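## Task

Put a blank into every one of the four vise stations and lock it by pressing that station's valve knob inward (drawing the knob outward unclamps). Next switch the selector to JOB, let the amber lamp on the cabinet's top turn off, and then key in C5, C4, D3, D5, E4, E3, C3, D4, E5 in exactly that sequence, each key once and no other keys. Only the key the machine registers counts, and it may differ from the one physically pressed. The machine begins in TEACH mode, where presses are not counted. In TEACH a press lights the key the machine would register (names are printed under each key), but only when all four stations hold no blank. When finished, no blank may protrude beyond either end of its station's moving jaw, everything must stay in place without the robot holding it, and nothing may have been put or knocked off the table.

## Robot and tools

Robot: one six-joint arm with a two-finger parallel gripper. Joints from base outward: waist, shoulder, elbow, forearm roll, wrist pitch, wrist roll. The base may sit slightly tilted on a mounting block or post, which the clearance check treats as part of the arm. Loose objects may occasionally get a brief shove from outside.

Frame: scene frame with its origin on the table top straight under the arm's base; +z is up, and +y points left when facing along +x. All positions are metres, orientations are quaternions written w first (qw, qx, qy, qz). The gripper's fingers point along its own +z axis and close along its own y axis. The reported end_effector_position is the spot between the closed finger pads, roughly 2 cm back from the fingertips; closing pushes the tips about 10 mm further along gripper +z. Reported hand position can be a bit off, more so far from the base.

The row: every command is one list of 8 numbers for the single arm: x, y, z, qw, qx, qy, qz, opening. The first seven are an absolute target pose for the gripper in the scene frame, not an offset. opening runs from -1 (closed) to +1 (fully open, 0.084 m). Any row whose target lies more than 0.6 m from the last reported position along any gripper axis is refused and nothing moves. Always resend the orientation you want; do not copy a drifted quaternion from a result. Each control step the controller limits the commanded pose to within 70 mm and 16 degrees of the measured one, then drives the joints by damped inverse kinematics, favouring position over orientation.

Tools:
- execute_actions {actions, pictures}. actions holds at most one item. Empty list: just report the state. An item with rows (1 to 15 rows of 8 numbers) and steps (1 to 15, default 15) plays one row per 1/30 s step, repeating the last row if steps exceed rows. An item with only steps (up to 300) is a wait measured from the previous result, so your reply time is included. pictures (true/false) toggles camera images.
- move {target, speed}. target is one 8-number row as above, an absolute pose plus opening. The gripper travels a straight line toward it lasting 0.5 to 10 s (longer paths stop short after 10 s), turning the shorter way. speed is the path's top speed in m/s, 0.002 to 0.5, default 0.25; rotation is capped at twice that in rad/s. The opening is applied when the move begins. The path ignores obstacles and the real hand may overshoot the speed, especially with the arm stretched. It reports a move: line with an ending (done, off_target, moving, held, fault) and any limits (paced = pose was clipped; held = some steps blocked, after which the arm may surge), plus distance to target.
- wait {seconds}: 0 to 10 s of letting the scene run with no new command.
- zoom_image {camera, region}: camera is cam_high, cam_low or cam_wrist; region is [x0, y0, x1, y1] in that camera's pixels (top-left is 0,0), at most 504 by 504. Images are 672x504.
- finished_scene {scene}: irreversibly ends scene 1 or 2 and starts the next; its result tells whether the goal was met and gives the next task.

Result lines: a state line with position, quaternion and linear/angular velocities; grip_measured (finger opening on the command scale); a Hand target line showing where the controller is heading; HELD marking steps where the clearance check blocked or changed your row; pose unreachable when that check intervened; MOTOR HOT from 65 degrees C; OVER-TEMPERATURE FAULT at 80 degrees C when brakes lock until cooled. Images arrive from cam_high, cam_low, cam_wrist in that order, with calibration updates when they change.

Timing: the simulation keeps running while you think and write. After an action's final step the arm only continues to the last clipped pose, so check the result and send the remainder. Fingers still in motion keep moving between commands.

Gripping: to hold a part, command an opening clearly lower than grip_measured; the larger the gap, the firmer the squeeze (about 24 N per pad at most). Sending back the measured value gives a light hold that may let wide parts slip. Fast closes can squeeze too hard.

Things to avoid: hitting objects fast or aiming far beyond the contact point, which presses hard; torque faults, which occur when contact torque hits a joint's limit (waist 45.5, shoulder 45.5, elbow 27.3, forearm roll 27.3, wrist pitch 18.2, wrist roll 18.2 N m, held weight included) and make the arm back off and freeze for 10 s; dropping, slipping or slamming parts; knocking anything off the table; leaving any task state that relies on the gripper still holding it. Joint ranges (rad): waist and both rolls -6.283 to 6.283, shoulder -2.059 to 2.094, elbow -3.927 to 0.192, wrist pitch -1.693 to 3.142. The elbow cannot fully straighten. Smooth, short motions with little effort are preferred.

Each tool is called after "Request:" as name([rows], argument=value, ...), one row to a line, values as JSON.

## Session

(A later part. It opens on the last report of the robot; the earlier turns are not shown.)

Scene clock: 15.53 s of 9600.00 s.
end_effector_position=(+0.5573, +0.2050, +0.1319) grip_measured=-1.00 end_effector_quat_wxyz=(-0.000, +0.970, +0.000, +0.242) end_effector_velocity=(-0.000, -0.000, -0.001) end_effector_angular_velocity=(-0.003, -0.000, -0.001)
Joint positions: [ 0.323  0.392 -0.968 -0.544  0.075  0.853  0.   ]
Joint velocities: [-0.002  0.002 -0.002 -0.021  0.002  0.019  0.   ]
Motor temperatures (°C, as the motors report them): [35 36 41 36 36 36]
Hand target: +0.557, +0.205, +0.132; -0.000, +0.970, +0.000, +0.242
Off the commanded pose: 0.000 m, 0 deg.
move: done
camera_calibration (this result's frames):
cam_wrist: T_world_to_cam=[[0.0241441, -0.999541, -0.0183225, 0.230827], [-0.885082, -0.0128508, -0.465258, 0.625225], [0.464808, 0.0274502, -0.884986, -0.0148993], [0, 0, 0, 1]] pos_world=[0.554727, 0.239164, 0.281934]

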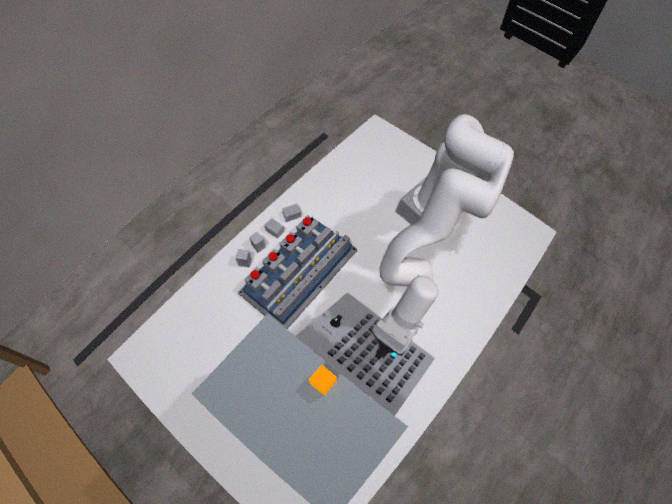

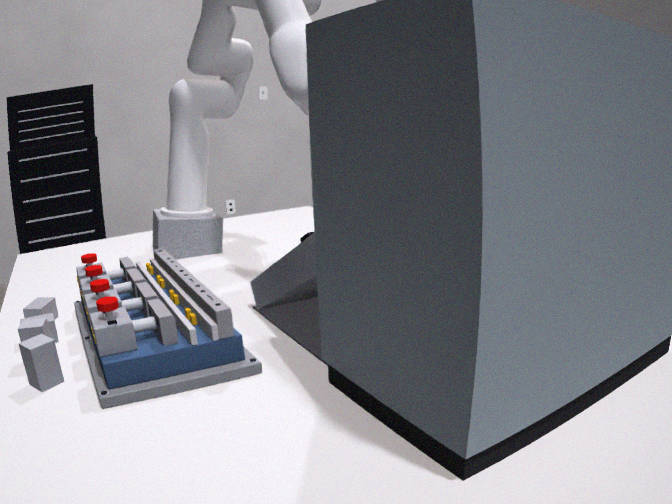

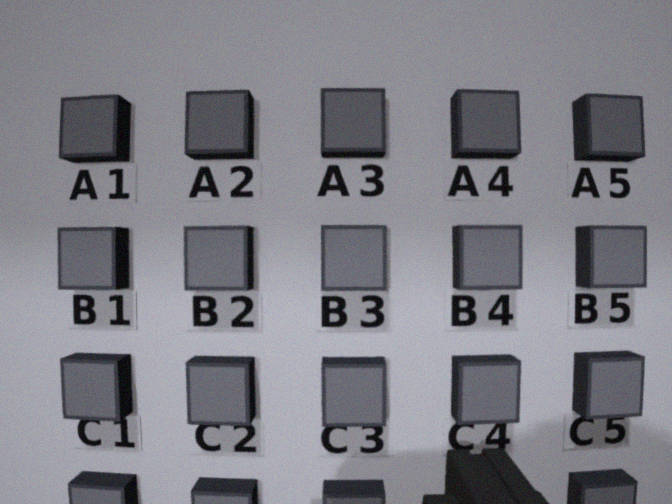

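Request:
move(target=[0.548,0.205,0.149,0,0.97,0,0.242,-1], speed=0.1)

Request:
move(target=[0.548,0.171,0.149,0,0.97,0,0.242,-1], speed=0.1)

Request:
move(target=[0.5575,0.171,0.1315,0,0.97,0,0.242,-1], speed=0.03)

Request:
zoom_image(camera="cam_high", region=[310,290,450,420])

Request:
move(target=[0.548,0.171,0.149,0,0.97,0,0.242,-1], speed=0.1)

Request:
move(target=[0.548,0.137,0.149,0,0.97,0,0.242,-1], speed=0.1)

Request:
move(target=[0.5575,0.137,0.1315,0,0.97,0,0.242,-1], speed=0.03)

Request:
zoom_image(camera="cam_high", region=[310,290,450,420])

Request:
move(target=[0.548,0.137,0.149,0,0.97,0,0.242,-1], speed=0.1)

Request:
move(target=[0.578,0.137,0.165,0,0.97,0,0.242,-1], speed=0.1)

Request:
move(target=[0.5875,0.137,0.1475,0,0.97,0,0.242,-1], speed=0.03)

Request:
zoom_image(camera="cam_high", region=[310,290,450,420])

Scene clock: 22.97 s of 9600.00 s.
end_effector_position=(+0.5481, +0.2049, +0.1485) grip_measured=-1.00 end_effector_quat_wxyz=(+0.000, +0.970, -0.000, +0.242) end_effector_velocity=(-0.001, -0.000, +0.002) end_effector_angular_velocity=(+0.000, +0.002, +0.000)
Joint positions: [ 0.334  0.326 -0.923 -0.482  0.097  0.8    0.   ]
Joint velocities: [ 0.003 -0.009  0.006  0.022  0.005 -0.02   0.   ]
Motor temperatures (°C, as the motors report them): [35 36 42 36 36 36]
Hand target: +0.548, +0.205, +0.149; +0.000, +0.970, -0.000, +0.242
Off the commanded pose: 0.000 m, 0 deg.
After step 90, 3.63 s passed at rest.
move: done
camera_calibration (this result's frames):
cam_wrist: T_world_to_cam=[[0.0237164, -0.999561, -0.0177745, 0.231424], [-0.885036, -0.0127242, -0.465348, 0.624779], [0.464918, 0.0267675, -0.884949, 0.0041933], [0, 0, 0, 1]] pos_world=[0.545514, 0.239159, 0.298564]

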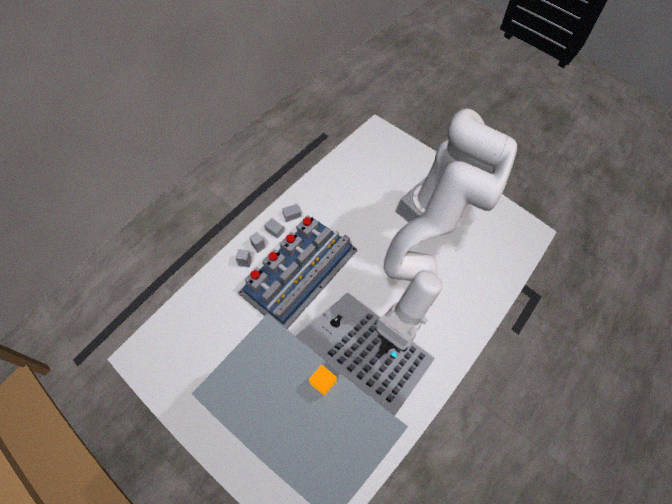

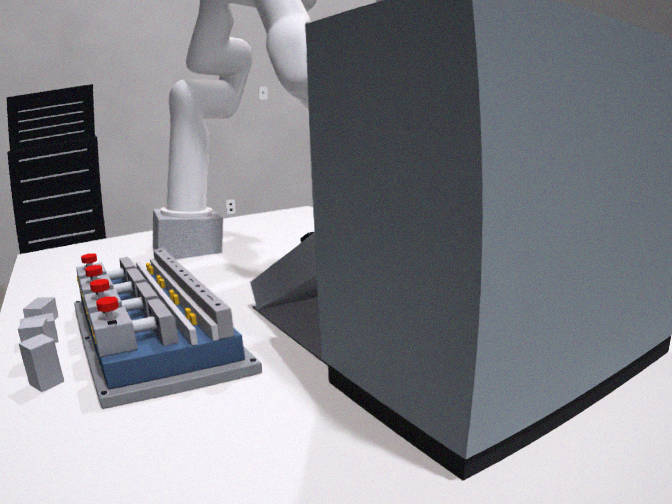

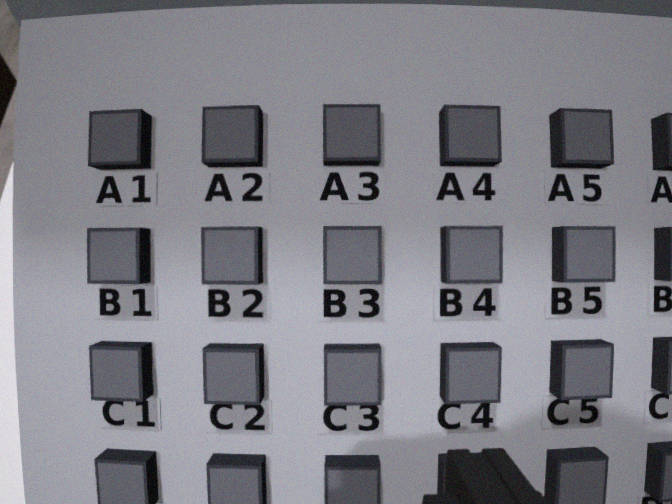

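Scene clock: 23.80 s of 9600.00 s.
end_effector_position=(+0.5479, +0.1715, +0.1490) grip_measured=-1.00 end_effector_quat_wxyz=(+0.001, +0.970, -0.000, +0.243) end_effector_velocity=(-0.000, -0.003, +0.000) end_effector_angular_velocity=(+0.006, +0.008, +0.005)
Joint positions: [ 0.279  0.307 -0.869 -0.384  0.052  0.656  0.   ]
Joint velocities: [ 0.006 -0.003  0.009  0.11  -0.002 -0.106  0.   ]
Motor temperatures (°C, as the motors report them): [35 36 42 36 36 36]
Hand target: +0.548, +0.171, +0.149; +0.000, +0.970, -0.000, +0.242
Off the commanded pose: 0.000 m, 0 deg.
move: done
camera_calibration (this result's frames):
cam_wrist: T_world_to_cam=[[0.0231468, -0.99959, -0.0168612, 0.198149], [-0.884122, -0.0125941, -0.467087, 0.624208], [0.466683, 0.025719, -0.884051, 0.00469848], [0, 0, 0, 1]] pos_world=[0.545097, 0.205808, 0.299054]

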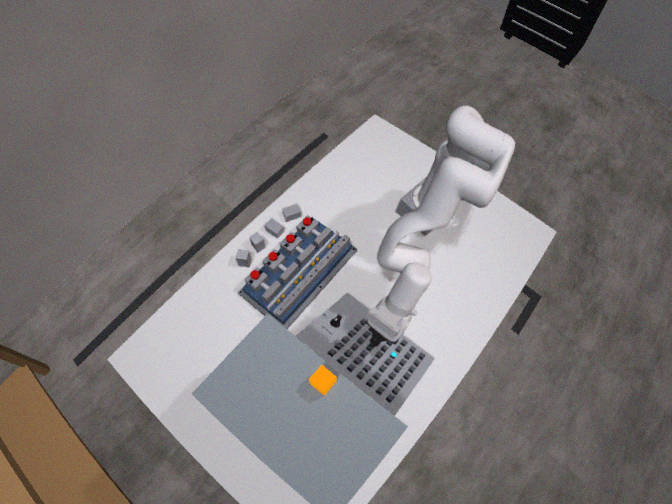

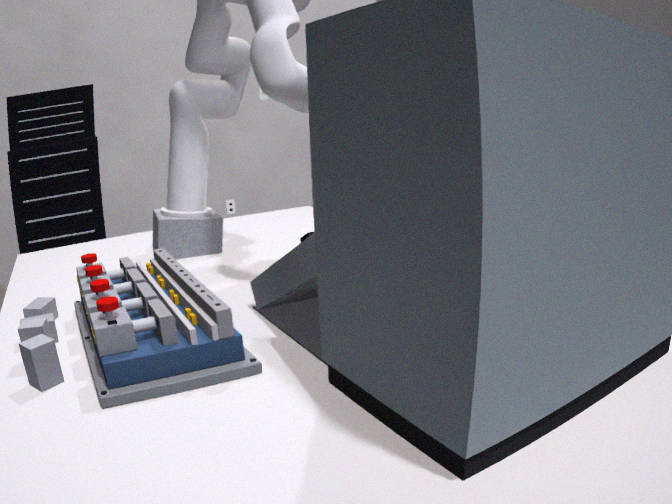

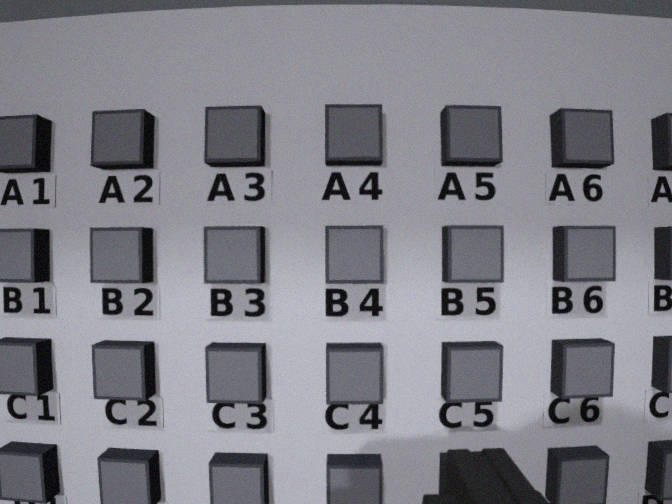

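Scene clock: 24.80 s of 9600.00 s.
end_effector_position=(+0.5574, +0.1710, +0.1318) grip_measured=-1.00 end_effector_quat_wxyz=(-0.000, +0.970, +0.000, +0.242) end_effector_velocity=(+0.002, -0.000, -0.001) end_effector_angular_velocity=(+0.000, -0.003, -0.001)
Joint positions: [ 0.268  0.377 -0.914 -0.438  0.027  0.7    0.   ]
Joint velocities: [-0.004  0.007 -0.008 -0.024 -0.002  0.022  0.   ]
Motor temperatures (°C, as the motors report them): [35 36 42 36 37 36]
Hand target: +0.557, +0.171, +0.132; -0.000, +0.970, +0.000, +0.242
Off the commanded pose: 0.000 m, 0 deg.
move: done
camera_calibration (this result's frames):
cam_wrist: T_world_to_cam=[[0.0241535, -0.999538, -0.0184352, 0.196858], [-0.885068, -0.0128057, -0.465286, 0.624815], [0.464836, 0.0275547, -0.884968, -0.0141084], [0, 0, 0, 1]] pos_world=[0.554806, 0.205157, 0.281861]

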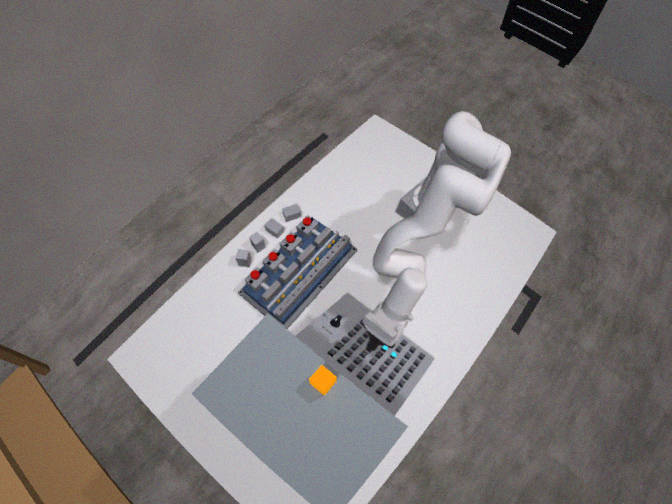

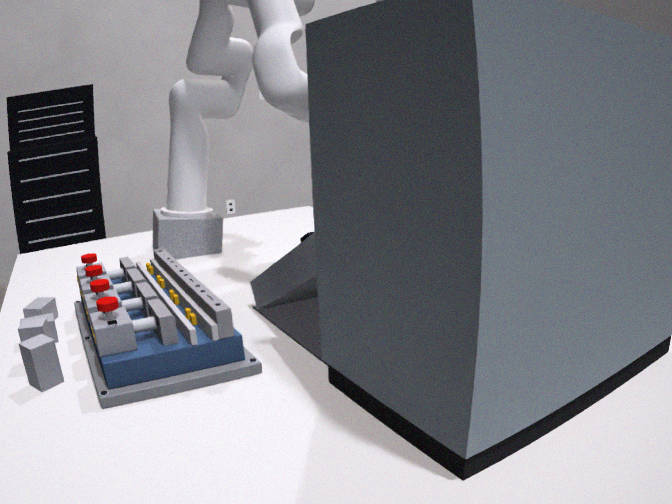

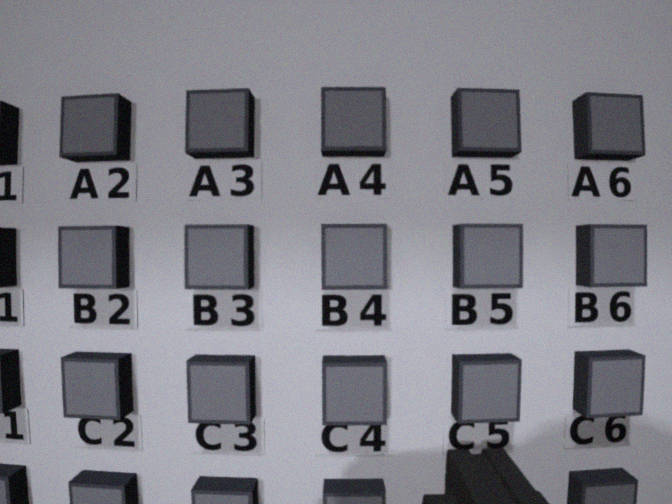

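Region (310, 290, 450, 420) of cam_high's 672x504 image, scaled by 3.600, with more detail than that image has; it fills the top 468 rows of this view, and the rest is white.

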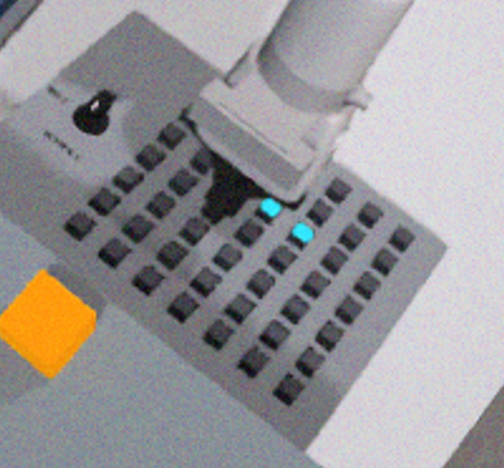

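Scene clock: 25.60 s of 9600.00 s.
end_effector_position=(+0.5481, +0.1710, +0.1486) grip_measured=-1.00 end_effector_quat_wxyz=(+0.000, +0.970, -0.000, +0.242) end_effector_velocity=(-0.001, -0.000, +0.002) end_effector_angular_velocity=(+0.001, +0.004, +0.000)
Joint positions: [ 0.28   0.308 -0.869 -0.368  0.052  0.64   0.   ]
Joint velocities: [ 0.004 -0.008  0.006  0.037  0.005 -0.033  0.   ]
Motor temperatures (°C, as the motors report them): [35 36 42 36 37 36]
Hand target: +0.548, +0.171, +0.149; +0.000, +0.970, -0.000, +0.242
Off the commanded pose: 0.000 m, 0 deg.
move: done
camera_calibration (this result's frames):
cam_wrist: T_world_to_cam=[[0.0236341, -0.999565, -0.0176214, 0.197497], [-0.884912, -0.0127154, -0.465584, 0.62436], [0.465158, 0.0265971, -0.884828, 0.00504958], [0, 0, 0, 1]] pos_world=[0.545487, 0.205215, 0.29864]

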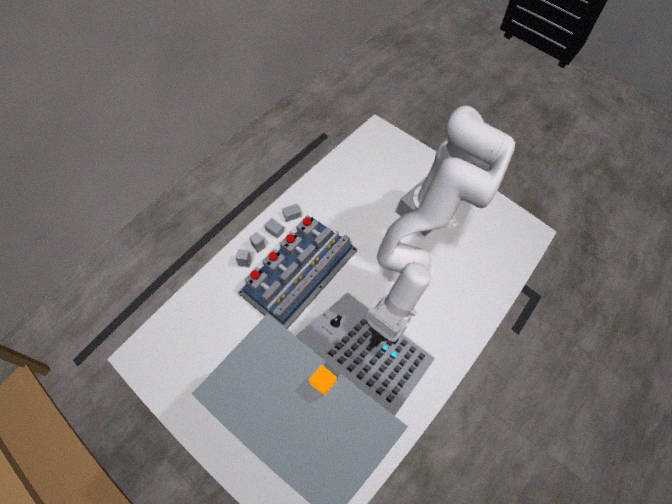

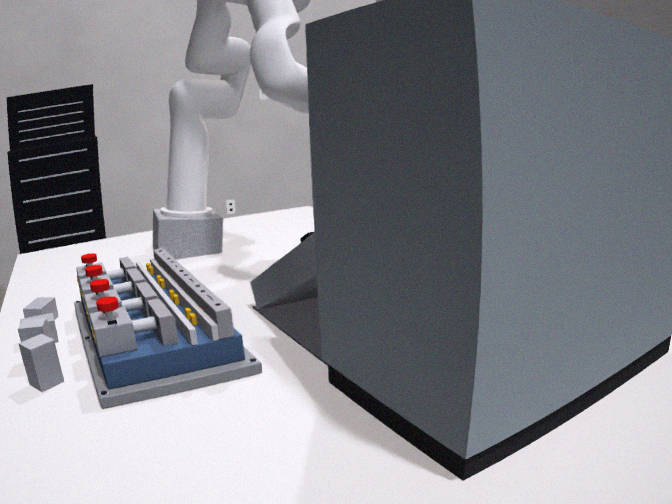

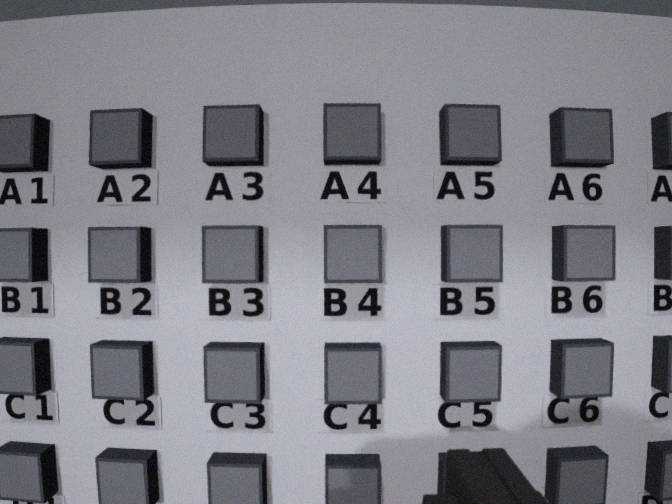

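Scene clock: 26.47 s of 9600.00 s.
end_effector_position=(+0.5479, +0.1374, +0.1490) grip_measured=-1.00 end_effector_quat_wxyz=(+0.003, +0.970, -0.001, +0.244) end_effector_velocity=(+0.000, -0.002, +0.000) end_effector_angular_velocity=(+0.012, +0.010, +0.007)
Joint positions: [ 0.236  0.294 -0.822 -0.205  0.013  0.44   0.   ]
Joint velocities: [ 0.025 -0.003  0.007  0.23   0.001 -0.208  0.   ]
Motor temperatures (°C, as the motors report them): [35 36 42 36 37 36]
Hand target: +0.548, +0.137, +0.149; +0.002, +0.970, -0.001, +0.243
Off the commanded pose: 0.000 m, 0 deg.
move: done
camera_calibration (this result's frames):
cam_wrist: T_world_to_cam=[[0.0212581, -0.999684, -0.0133991, 0.164605], [-0.883303, -0.0125019, -0.468636, 0.623487], [0.468321, 0.0217978, -0.88329, 0.00508368], [0, 0, 0, 1]] pos_world=[0.544847, 0.172237, 0.298884]

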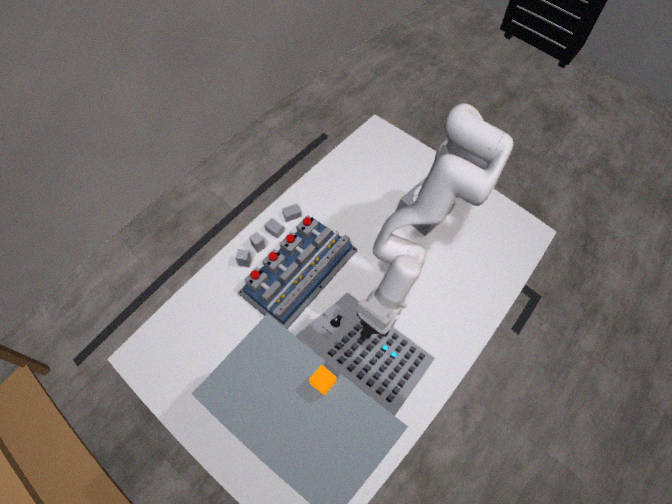

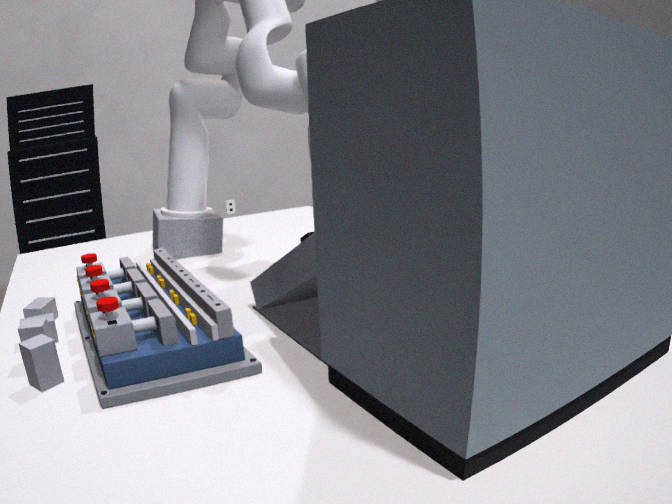

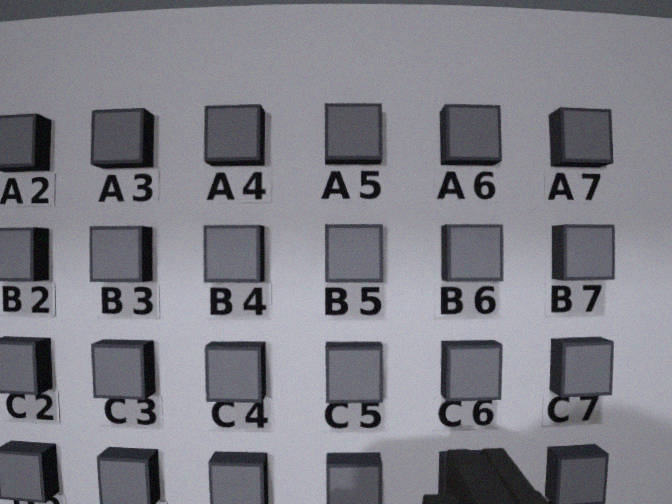

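Scene clock: 27.47 s of 9600.00 s.
end_effector_position=(+0.5573, +0.1370, +0.1317) grip_measured=-1.00 end_effector_quat_wxyz=(+0.000, +0.970, -0.000, +0.242) end_effector_velocity=(+0.002, +0.000, -0.001) end_effector_angular_velocity=(+0.001, -0.001, +0.001)
Joint positions: [ 0.237  0.364 -0.862 -0.177 -0.015  0.413  0.   ]
Joint velocities: [ 0.002  0.007 -0.005  0.022 -0.003 -0.02   0.   ]
Motor temperatures (°C, as the motors report them): [35 36 42 36 37 36]
Hand target: +0.557, +0.137, +0.132; +0.000, +0.970, -0.000, +0.242
Off the commanded pose: 0.000 m, 0 deg.
move: done
camera_calibration (this result's frames):
cam_wrist: T_world_to_cam=[[0.0237478, -0.999562, -0.0176689, 0.162951], [-0.884928, -0.0127949, -0.465551, 0.624223], [0.465121, 0.0266915, -0.884844, -0.0132802], [0, 0, 0, 1]] pos_world=[0.554699, 0.171221, 0.281736]

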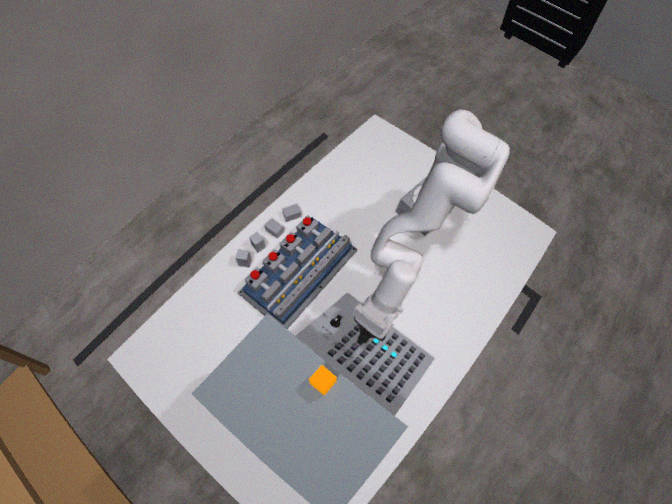

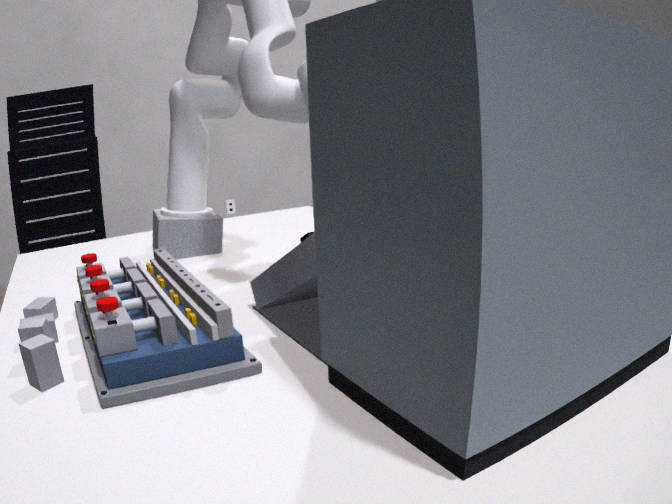

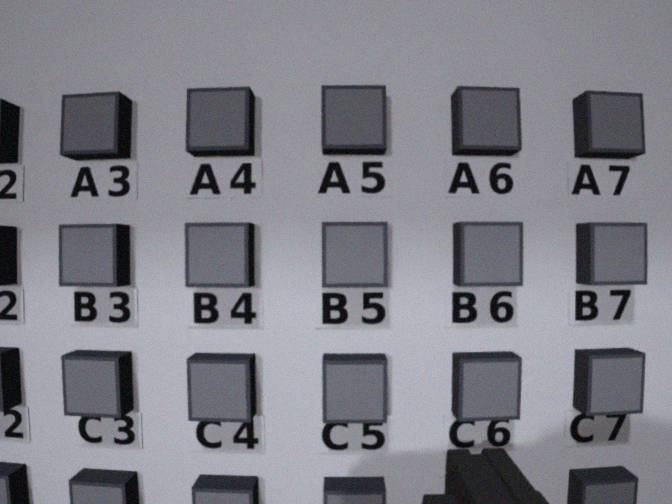

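Region (310, 290, 450, 420) of cam_high's 672x504 image, scaled by 3.600, with more detail than that image has; it fills the top 468 rows of this view, and the rest is white.

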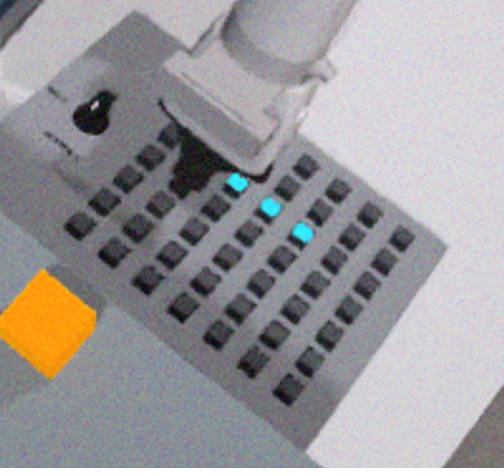

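Scene clock: 28.27 s of 9600.00 s.
end_effector_position=(+0.5481, +0.1370, +0.1486) grip_measured=-1.00 end_effector_quat_wxyz=(+0.000, +0.970, -0.000, +0.242) end_effector_velocity=(-0.001, -0.000, +0.002) end_effector_angular_velocity=(+0.002, +0.002, +0.001)
Joint positions: [ 0.245  0.295 -0.822 -0.128  0.014  0.371  0.   ]
Joint velocities: [ 0.005 -0.008  0.005  0.04   0.004 -0.035  0.   ]
Motor temperatures (°C, as the motors report them): [35 36 42 36 37 36]
Hand target: +0.548, +0.137, +0.149; +0.000, +0.970, -0.000, +0.242
Off the commanded pose: 0.000 m, 0 deg.
move: done
camera_calibration (this result's frames):
cam_wrist: T_world_to_cam=[[0.0235455, -0.99957, -0.017479, 0.163566], [-0.884988, -0.0127075, -0.465441, 0.623944], [0.465018, 0.0264277, -0.884907, 0.00607106], [0, 0, 0, 1]] pos_world=[0.545508, 0.171264, 0.29864]

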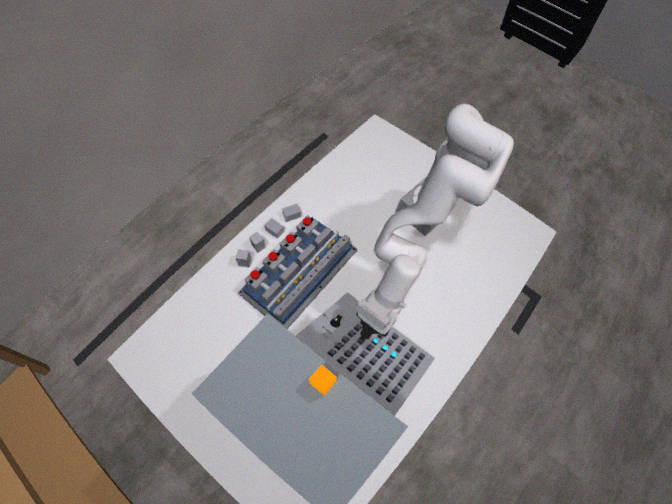

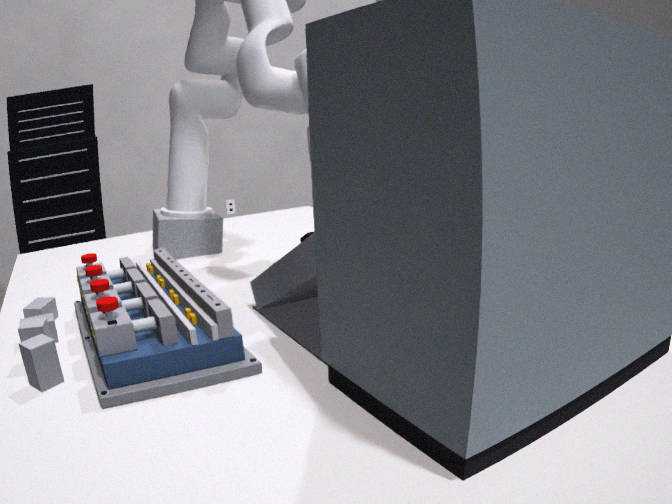

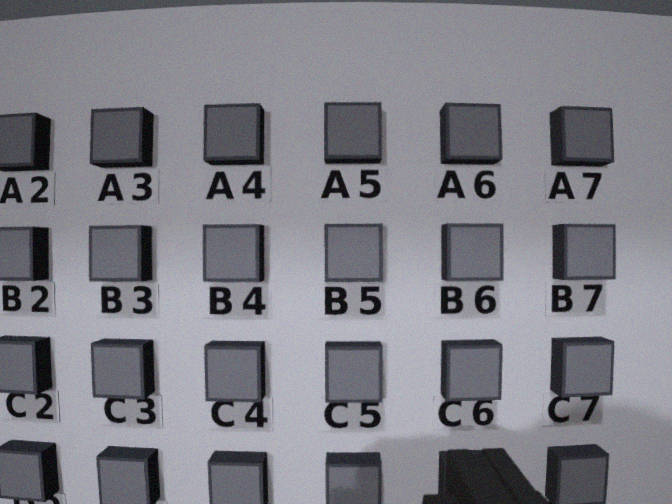

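Scene clock: 29.10 s of 9600.00 s.
end_effector_position=(+0.5776, +0.1369, +0.1646) grip_measured=-1.00 end_effector_quat_wxyz=(+0.001, +0.970, -0.000, +0.242) end_effector_velocity=(+0.004, +0.000, +0.002) end_effector_angular_velocity=(+0.007, +0.001, +0.005)
Joint positions: [ 0.245  0.326 -0.933 -0.024  0.095  0.267  0.   ]
Joint velocities: [ 0.004  0.004 -0.014  0.066  0.009 -0.063  0.   ]
Motor temperatures (°C, as the motors report them): [35 36 42 36 37 36]
Hand target: +0.578, +0.137, +0.165; +0.000, +0.970, -0.000, +0.242
Off the commanded pose: 0.001 m, 0 deg.
move: done
camera_calibration (this result's frames):
cam_wrist: T_world_to_cam=[[0.0232042, -0.999587, -0.0169603, 0.16318], [-0.884962, -0.0126452, -0.465492, 0.657449], [0.465085, 0.0258106, -0.88489, 0.00651822], [0, 0, 0, 1]] pos_world=[0.574999, 0.171258, 0.314573]

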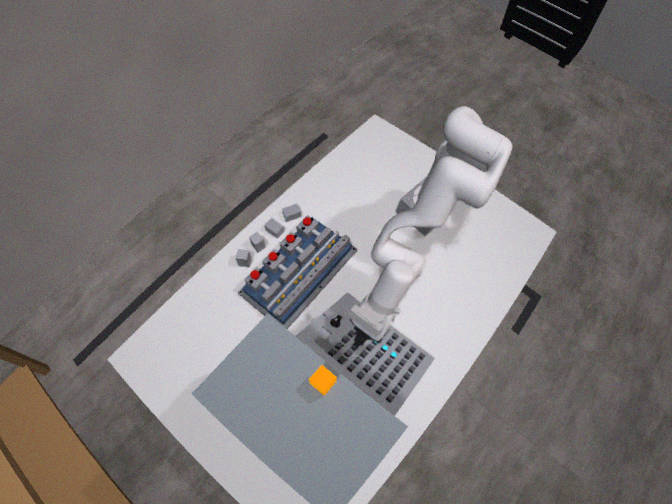

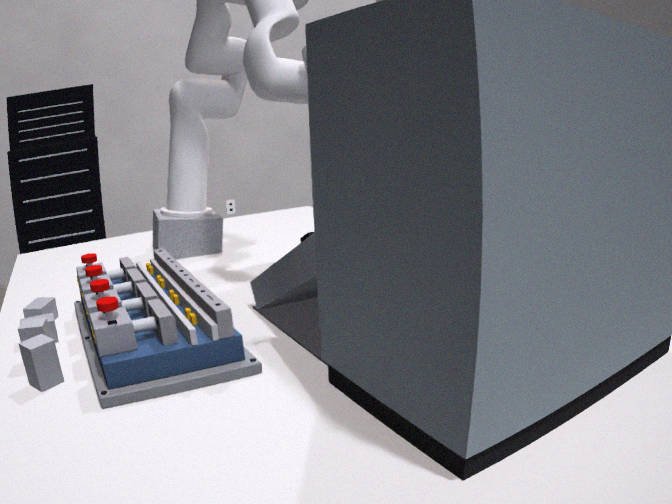

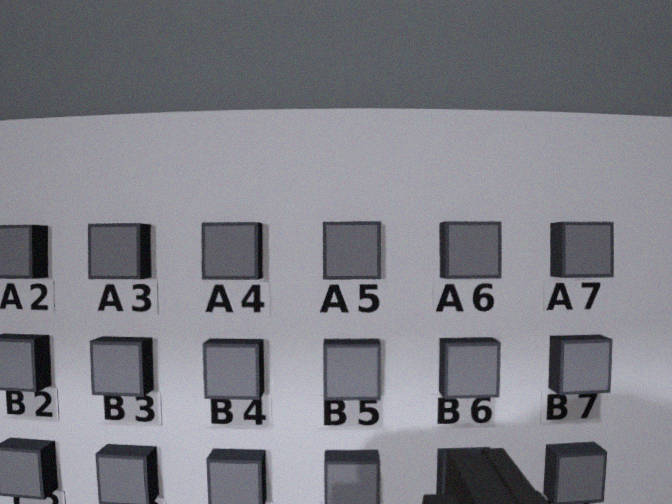

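Scene clock: 30.10 s of 9600.00 s.
end_effector_position=(+0.5874, +0.1370, +0.1479) grip_measured=-1.00 end_effector_quat_wxyz=(+0.000, +0.970, -0.000, +0.242) end_effector_velocity=(+0.001, +0.000, -0.001) end_effector_angular_velocity=(+0.000, -0.000, -0.000)
Joint positions: [ 0.245  0.392 -0.973 -0.017  0.068  0.26   0.   ]
Joint velocities: [ 0.     0.006 -0.006  0.002 -0.001 -0.002  0.   ]
Motor temperatures (°C, as the motors report them): [35 36 42 36 37 36]
Hand target: +0.587, +0.137, +0.148; +0.000, +0.970, -0.000, +0.242
Off the commanded pose: 0.000 m, 0 deg.
move: done
camera_calibration (this result's frames):
cam_wrist: T_world_to_cam=[[0.0239241, -0.99955, -0.0181142, 0.162488], [-0.88486, -0.0127397, -0.465683, 0.658377], [0.465243, 0.0271695, -0.884766, -0.0131482], [0, 0, 0, 1]] pos_world=[0.584801, 0.17116, 0.297905]

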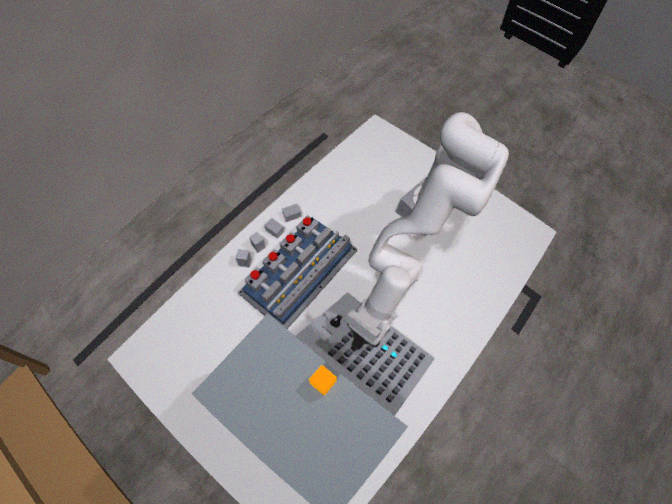

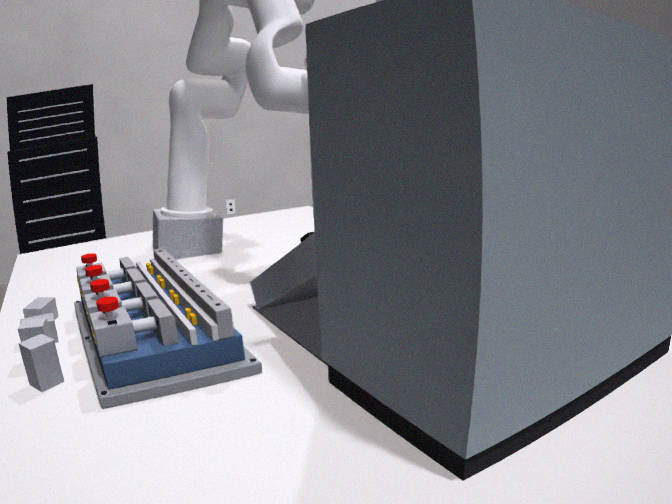

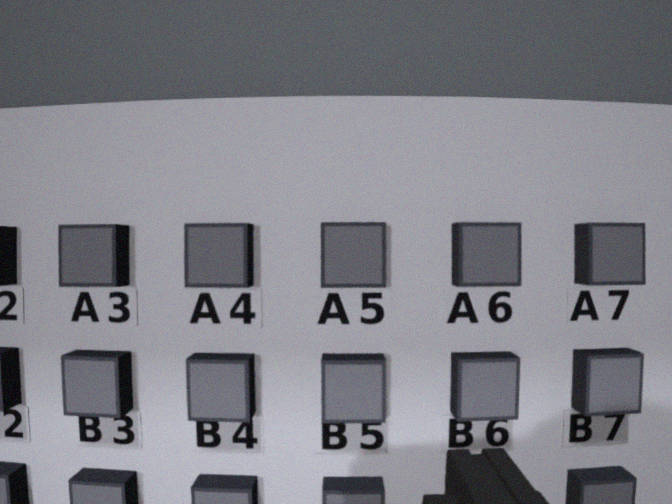

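Region (310, 290, 450, 420) of cam_high's 672x504 image, scaled by 3.600, with more detail than that image has; it fills the top 468 rows of this view, and the rest is white.

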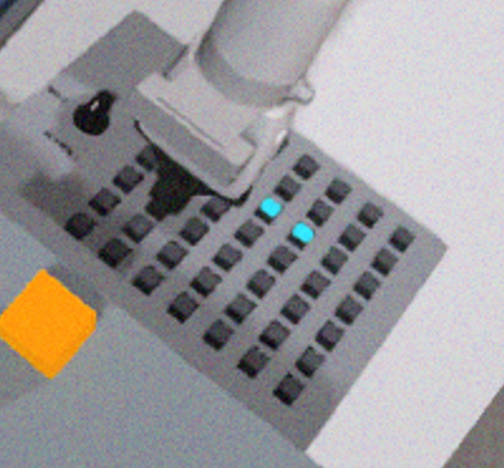

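Request:
move(target=[0.578,0.137,0.165,0,0.97,0,0.242,-1], speed=0.1)

Request:
zoom_image(camera="cam_high", region=[290,270,450,420])

Scene clock: 37.77 s of 9600.00 s.
end_effector_position=(+0.5780, +0.1370, +0.1646) grip_measured=-1.00 end_effector_quat_wxyz=(+0.000, +0.970, -0.000, +0.242) end_effector_velocity=(-0.001, -0.000, +0.002) end_effector_angular_velocity=(-0.000, +0.001, -0.000)
Joint positions: [ 0.246  0.327 -0.935 -0.014  0.096  0.258  0.   ]
Joint velocities: [ 0.    -0.007  0.004  0.001  0.004 -0.001  0.   ]
Motor temperatures (°C, as the motors report them): [35 36 42 36 37 36]
Hand target: +0.578, +0.137, +0.165; -0.000, +0.970, +0.000, +0.242
Off the commanded pose: 0.000 m, 0 deg.
After step 90, 3.87 s passed at rest.
move: done
camera_calibration (this result's frames):
cam_wrist: T_world_to_cam=[[0.0238831, -0.999551, -0.018084, 0.163038], [-0.885183, -0.0127363, -0.465068, 0.657958], [0.464629, 0.0271149, -0.88509, 0.00640876], [0, 0, 0, 1]] pos_world=[0.575542, 0.171171, 0.314616]

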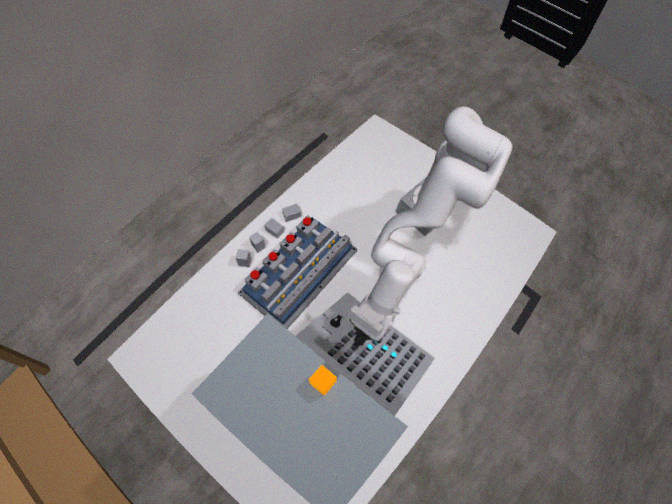

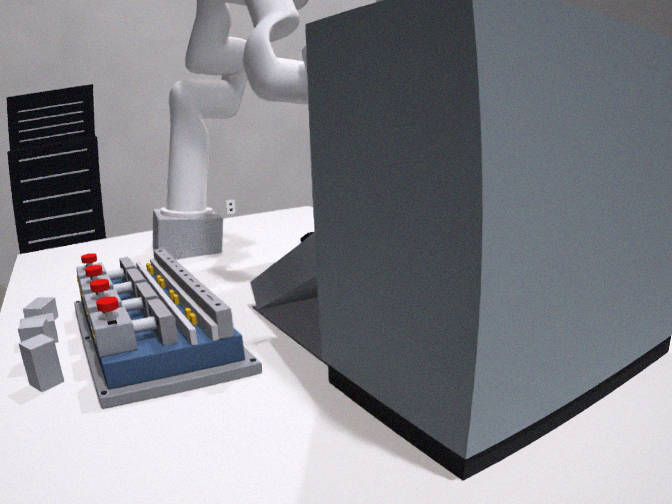

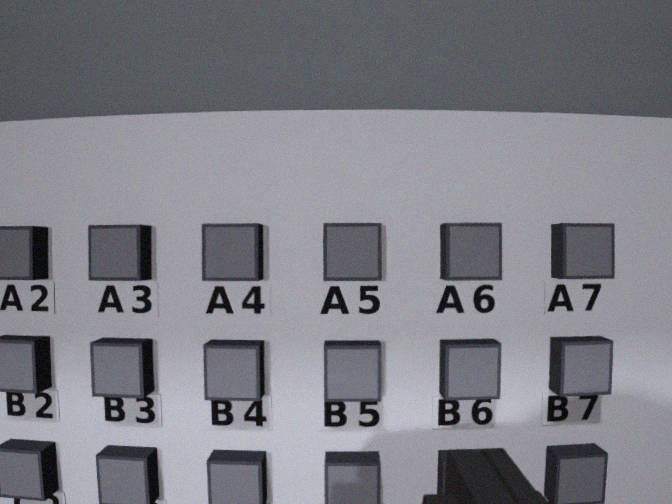

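Region (290, 270, 450, 420) of cam_high's 672x504 image, scaled by 3.150, with more detail than that image has; it fills the top 472 rows of this view, and the rest is white.

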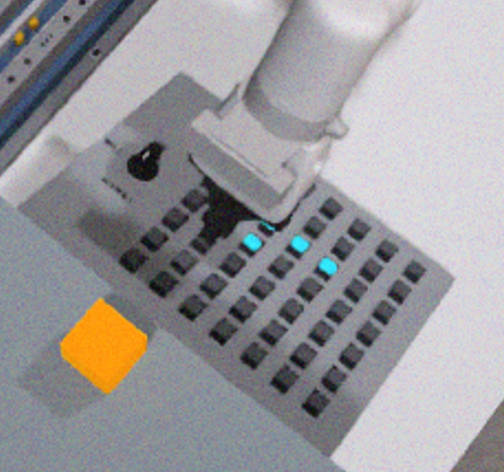

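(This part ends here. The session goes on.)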